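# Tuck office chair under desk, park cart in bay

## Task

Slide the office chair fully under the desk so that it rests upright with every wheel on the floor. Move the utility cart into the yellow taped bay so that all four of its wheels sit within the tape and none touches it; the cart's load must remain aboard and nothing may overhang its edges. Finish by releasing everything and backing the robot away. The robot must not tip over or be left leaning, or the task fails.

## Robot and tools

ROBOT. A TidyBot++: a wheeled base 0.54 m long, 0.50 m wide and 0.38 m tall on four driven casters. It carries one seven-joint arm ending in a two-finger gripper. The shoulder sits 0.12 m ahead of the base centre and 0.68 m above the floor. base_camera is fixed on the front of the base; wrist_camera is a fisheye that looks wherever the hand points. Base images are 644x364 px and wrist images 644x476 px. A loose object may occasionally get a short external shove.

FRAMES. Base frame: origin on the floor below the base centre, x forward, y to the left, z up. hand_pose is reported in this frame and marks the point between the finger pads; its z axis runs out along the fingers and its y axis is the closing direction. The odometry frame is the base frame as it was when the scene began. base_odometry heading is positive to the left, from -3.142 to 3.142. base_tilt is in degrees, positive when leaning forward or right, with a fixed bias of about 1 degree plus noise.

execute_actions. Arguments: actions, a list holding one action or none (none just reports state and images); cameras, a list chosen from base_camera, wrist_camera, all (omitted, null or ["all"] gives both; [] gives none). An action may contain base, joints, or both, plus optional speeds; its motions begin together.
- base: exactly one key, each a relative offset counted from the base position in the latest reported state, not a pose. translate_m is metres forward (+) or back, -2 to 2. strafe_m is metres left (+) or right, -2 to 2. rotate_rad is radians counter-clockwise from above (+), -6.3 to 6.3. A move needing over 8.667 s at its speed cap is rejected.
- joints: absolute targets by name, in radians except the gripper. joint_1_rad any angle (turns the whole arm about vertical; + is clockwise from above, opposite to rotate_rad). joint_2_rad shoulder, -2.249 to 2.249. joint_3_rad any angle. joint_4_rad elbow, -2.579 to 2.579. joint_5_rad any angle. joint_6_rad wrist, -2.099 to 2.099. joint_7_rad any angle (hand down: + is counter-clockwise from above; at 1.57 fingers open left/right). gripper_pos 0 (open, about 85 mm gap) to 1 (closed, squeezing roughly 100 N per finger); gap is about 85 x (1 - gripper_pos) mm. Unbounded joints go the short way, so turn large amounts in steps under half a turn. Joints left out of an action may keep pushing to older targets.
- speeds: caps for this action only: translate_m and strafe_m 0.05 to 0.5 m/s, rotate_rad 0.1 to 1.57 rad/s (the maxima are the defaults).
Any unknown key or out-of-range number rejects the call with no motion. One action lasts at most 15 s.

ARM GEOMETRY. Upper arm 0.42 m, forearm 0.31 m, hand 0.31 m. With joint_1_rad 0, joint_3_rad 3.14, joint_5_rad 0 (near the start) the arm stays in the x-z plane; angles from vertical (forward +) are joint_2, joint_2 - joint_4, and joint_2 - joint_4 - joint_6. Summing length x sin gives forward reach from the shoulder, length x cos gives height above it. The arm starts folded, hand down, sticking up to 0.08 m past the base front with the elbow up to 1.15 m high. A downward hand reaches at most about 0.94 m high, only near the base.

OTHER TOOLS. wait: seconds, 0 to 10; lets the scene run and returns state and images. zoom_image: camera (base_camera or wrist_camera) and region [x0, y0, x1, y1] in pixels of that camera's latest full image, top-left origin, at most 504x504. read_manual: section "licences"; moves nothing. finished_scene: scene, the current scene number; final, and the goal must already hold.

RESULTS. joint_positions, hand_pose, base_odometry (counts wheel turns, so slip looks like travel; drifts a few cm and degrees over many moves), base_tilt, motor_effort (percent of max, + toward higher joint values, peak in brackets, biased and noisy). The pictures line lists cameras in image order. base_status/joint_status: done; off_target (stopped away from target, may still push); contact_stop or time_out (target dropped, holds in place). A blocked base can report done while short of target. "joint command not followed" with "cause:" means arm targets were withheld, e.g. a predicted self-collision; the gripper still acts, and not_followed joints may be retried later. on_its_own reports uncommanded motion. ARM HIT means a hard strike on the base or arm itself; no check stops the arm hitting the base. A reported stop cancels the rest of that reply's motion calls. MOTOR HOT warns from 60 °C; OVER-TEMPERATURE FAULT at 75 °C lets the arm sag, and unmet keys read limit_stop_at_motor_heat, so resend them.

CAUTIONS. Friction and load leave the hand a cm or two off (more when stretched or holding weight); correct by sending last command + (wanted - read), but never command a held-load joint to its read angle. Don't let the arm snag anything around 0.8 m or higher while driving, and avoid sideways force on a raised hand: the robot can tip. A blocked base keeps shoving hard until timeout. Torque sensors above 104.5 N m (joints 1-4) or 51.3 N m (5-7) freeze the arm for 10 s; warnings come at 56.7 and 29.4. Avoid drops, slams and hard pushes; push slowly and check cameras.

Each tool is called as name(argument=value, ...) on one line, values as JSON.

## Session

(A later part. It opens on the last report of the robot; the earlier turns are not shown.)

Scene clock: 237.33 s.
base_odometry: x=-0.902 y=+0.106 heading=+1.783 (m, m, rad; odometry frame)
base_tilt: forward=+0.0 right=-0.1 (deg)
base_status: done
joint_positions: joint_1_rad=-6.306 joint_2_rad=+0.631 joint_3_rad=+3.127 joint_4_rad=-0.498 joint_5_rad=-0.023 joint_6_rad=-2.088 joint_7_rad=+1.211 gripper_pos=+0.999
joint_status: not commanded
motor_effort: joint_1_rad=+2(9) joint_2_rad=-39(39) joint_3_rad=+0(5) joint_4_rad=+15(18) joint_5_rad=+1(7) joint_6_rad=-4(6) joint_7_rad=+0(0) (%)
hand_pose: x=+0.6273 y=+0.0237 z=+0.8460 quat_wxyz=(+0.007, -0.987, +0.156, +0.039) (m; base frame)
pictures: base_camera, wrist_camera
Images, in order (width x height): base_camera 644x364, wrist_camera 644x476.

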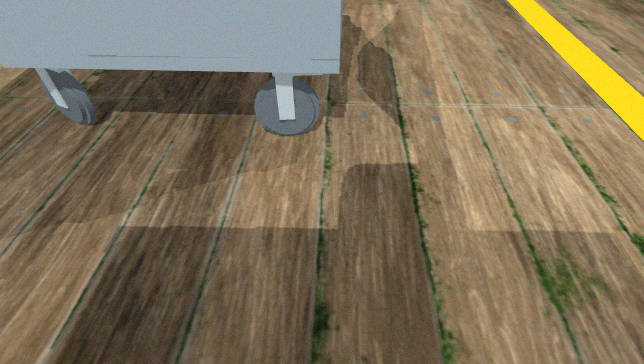

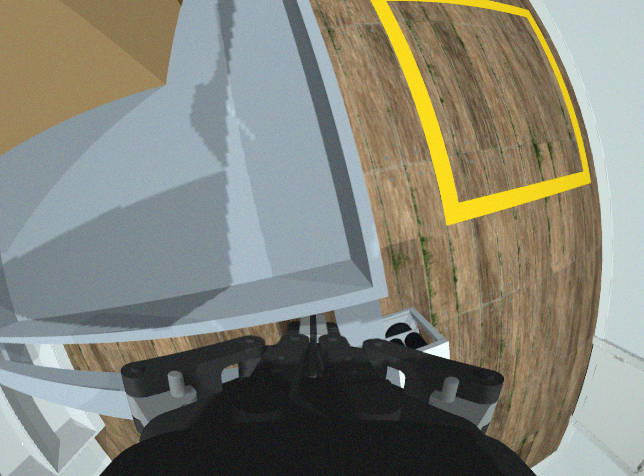

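execute_actions(actions=[{"joints":{"joint_2_rad":0.68,"joint_7_rad":1.45,"gripper_pos":0}}], cameras=[])

execute_actions(actions=[{"base":{"strafe_m":-0.3},"speeds":{"strafe_m":0.08}}])

Scene clock: 245.03 s.
base_odometry: x=-0.903 y=+0.106 heading=+1.784 (m, m, rad; odometry frame)
base_tilt: forward=-0.1 right=-0.1 (deg)
base_status: not commanded
joint_positions: joint_1_rad=-6.311 joint_2_rad=+0.666 joint_3_rad=+3.125 joint_4_rad=-0.493 joint_5_rad=-0.023 joint_6_rad=-2.086 joint_7_rad=+1.448 gripper_pos=+0.000
joint_status: all done
motor_effort: joint_1_rad=+4(9) joint_2_rad=-39(40) joint_3_rad=+1(5) joint_4_rad=+16(16) joint_5_rad=+2(6) joint_6_rad=-2(7) joint_7_rad=+0(1) (%)
hand_pose: x=+0.6339 y=+0.0274 z=+0.8293 quat_wxyz=(+0.011, -0.998, +0.035, +0.053) (m; base frame)
pictures: none
No camera images: the call's "cameras" was empty. Leave "cameras" out to get every camera's image.

Scene clock: 249.47 s.
base_odometry: x=-0.609 y=+0.169 heading=+1.783 (m, m, rad; odometry frame)
base_tilt: forward=-0.1 right=-0.1 (deg)
base_status: done
joint_positions: joint_1_rad=-6.354 joint_2_rad=+0.666 joint_3_rad=+3.099 joint_4_rad=-0.485 joint_5_rad=-0.045 joint_6_rad=-2.060 joint_7_rad=+1.517 gripper_pos=+0.000
joint_status: not commanded
motor_effort: joint_1_rad=+10(21) joint_2_rad=-35(41) joint_3_rad=+6(10) joint_4_rad=+13(16) joint_5_rad=+5(9) joint_6_rad=-1(10) joint_7_rad=-10(13) (%)
hand_pose: x=+0.6399 y=+0.0643 z=+0.8311 quat_wxyz=(+0.030, -0.998, -0.035, +0.037) (m; base frame)
pictures: base_camera, wrist_camera
Images, in order (width x height): base_camera 644x364, wrist_camera 644x476.

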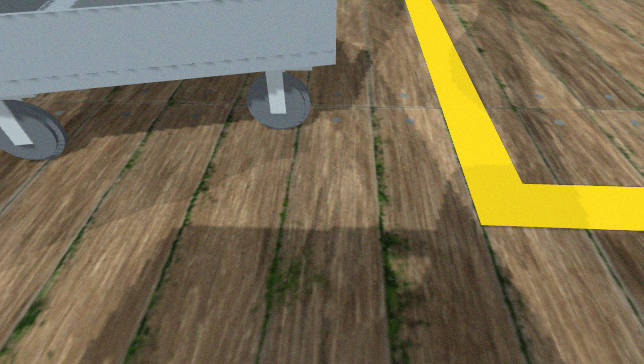

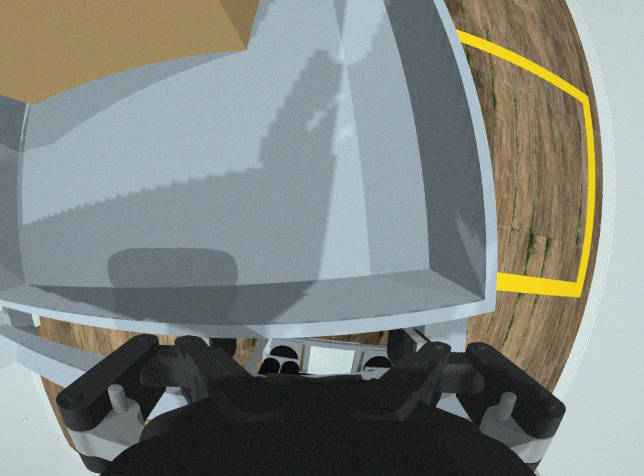

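execute_actions(actions=[{"base":{"strafe_m":-0.95},"speeds":{"strafe_m":0.14},"joints":{"joint_7_rad":1.3}}])

execute_actions(actions=[{"base":{"translate_m":0.12},"speeds":{"translate_m":0.08},"joints":{"joint_7_rad":1.5}}])

Scene clock: 292.60 s.
base_odometry: x=+0.319 y=+0.370 heading=+1.783 (m, m, rad; odometry frame)
base_tilt: forward=-0.1 right=-0.1 (deg)
base_status: done
joint_positions: joint_1_rad=-6.333 joint_2_rad=+0.663 joint_3_rad=+3.089 joint_4_rad=-0.493 joint_5_rad=-0.071 joint_6_rad=-2.084 joint_7_rad=+1.336 gripper_pos=+0.000
joint_status: all done
motor_effort: joint_1_rad=+8(26) joint_2_rad=-32(43) joint_3_rad=+6(13) joint_4_rad=+15(16) joint_5_rad=+7(14) joint_6_rad=+3(9) joint_7_rad=-7(21) (%)
hand_pose: x=+0.6309 y=+0.0624 z=+0.8322 quat_wxyz=(+0.039, -0.996, +0.055, +0.056) (m; base frame)
pictures: base_camera, wrist_camera
Images, in order (width x height): base_camera 644x364, wrist_camera 644x476.

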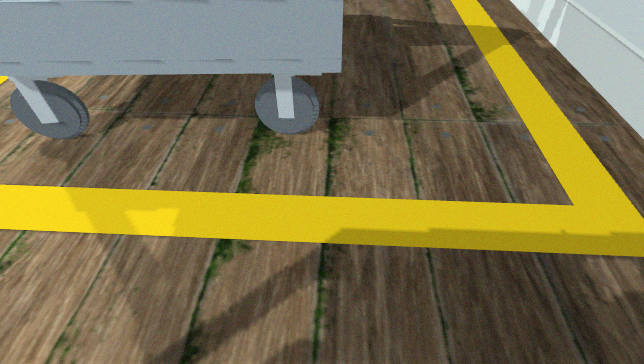

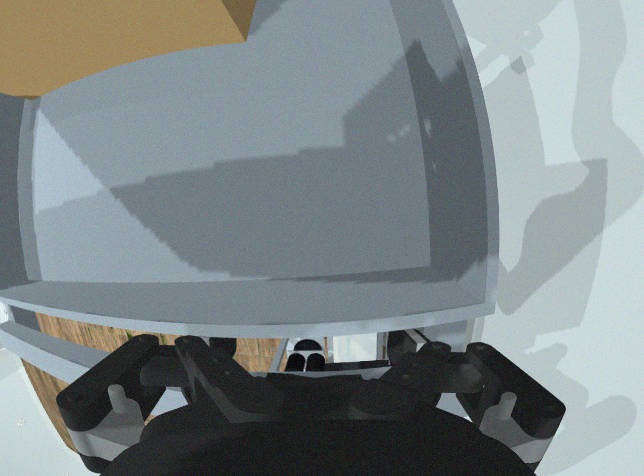

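Scene clock: 294.67 s.
base_odometry: x=+0.294 y=+0.488 heading=+1.783 (m, m, rad; odometry frame)
base_tilt: forward=+0.0 right=-0.1 (deg)
base_status: done
joint_positions: joint_1_rad=-6.277 joint_2_rad=+0.657 joint_3_rad=+3.129 joint_4_rad=-0.497 joint_5_rad=-0.005 joint_6_rad=-2.091 joint_7_rad=+1.520 gripper_pos=+0.000
joint_status: all done
motor_effort: joint_1_rad=-1(8) joint_2_rad=-35(39) joint_3_rad=-1(6) joint_4_rad=+14(26) joint_5_rad=-1(6) joint_6_rad=-5(7) joint_7_rad=-1(6) (%)
hand_pose: x=+0.6311 y=+0.0036 z=+0.8327 quat_wxyz=(+0.005, -0.998, +0.022, +0.052) (m; base frame)
pictures: base_camera, wrist_camera
Images, in order (width x height): base_camera 644x364, wrist_camera 644x476.

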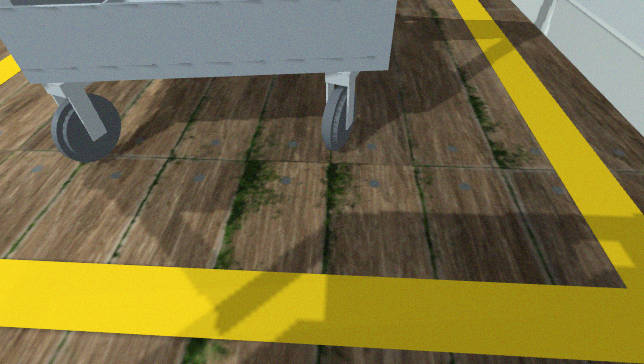

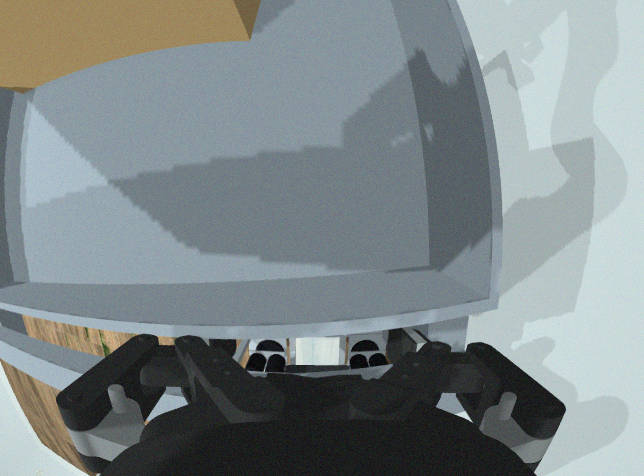

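execute_actions(actions=[{"joints":{"joint_2_rad":0.45,"joint_6_rad":-2.0,"joint_7_rad":1.62}}], cameras=[])

execute_actions(actions=[{"base":{"translate_m":-0.5},"joints":{"joint_2_rad":-0.3,"joint_1_rad":-1.0}}], cameras=["wrist_camera"])

Scene clock: 301.07 s.
base_odometry: x=+0.294 y=+0.488 heading=+1.783 (m, m, rad; odometry frame)
base_tilt: forward=+0.0 right=-0.1 (deg)
base_status: not commanded
joint_positions: joint_1_rad=-6.277 joint_2_rad=+0.444 joint_3_rad=+3.129 joint_4_rad=-0.499 joint_5_rad=-0.005 joint_6_rad=-2.036 joint_7_rad=+1.599 gripper_pos=+0.000
joint_status: all done
motor_effort: joint_1_rad=+0(1) joint_2_rad=-31(45) joint_3_rad=-1(1) joint_4_rad=+16(18) joint_5_rad=-1(1) joint_6_rad=+1(5) joint_7_rad=+0(1) (%)
hand_pose: x=+0.6043 y=+0.0040 z=+0.9395 quat_wxyz=(+0.004, -0.997, -0.018, -0.081) (m; base frame)
pictures: none
No camera images: the call's "cameras" was empty. Leave "cameras" out to get every camera's image.

Scene clock: 303.63 s.
base_odometry: x=+0.399 y=-0.001 heading=+1.782 (m, m, rad; odometry frame)
base_tilt: forward=-0.1 right=-0.2 (deg)
base_status: done
joint_positions: joint_1_rad=-7.264 joint_2_rad=-0.309 joint_3_rad=+3.129 joint_4_rad=-0.499 joint_5_rad=-0.005 joint_6_rad=-2.031 joint_7_rad=+1.599 gripper_pos=+0.000
joint_status: all done
motor_effort: joint_1_rad=-1(3) joint_2_rad=+3(38) joint_3_rad=+0(1) joint_4_rad=+8(16) joint_5_rad=+0(0) joint_6_rad=+6(8) joint_7_rad=+0(1) (%)
hand_pose: x=+0.2129 y=+0.1529 z=+1.2029 quat_wxyz=(+0.206, -0.780, -0.440, -0.394) (m; base frame)
pictures: wrist_camera
Images, in order (width x height): wrist_camera 644x476.

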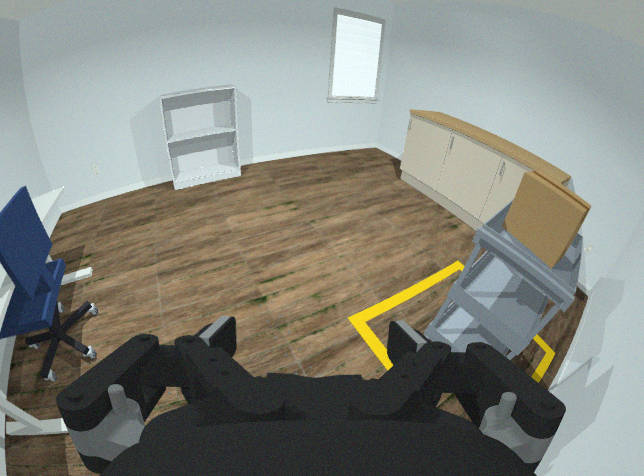

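finished_scene(scene=1)

The scene is finished: the task was done.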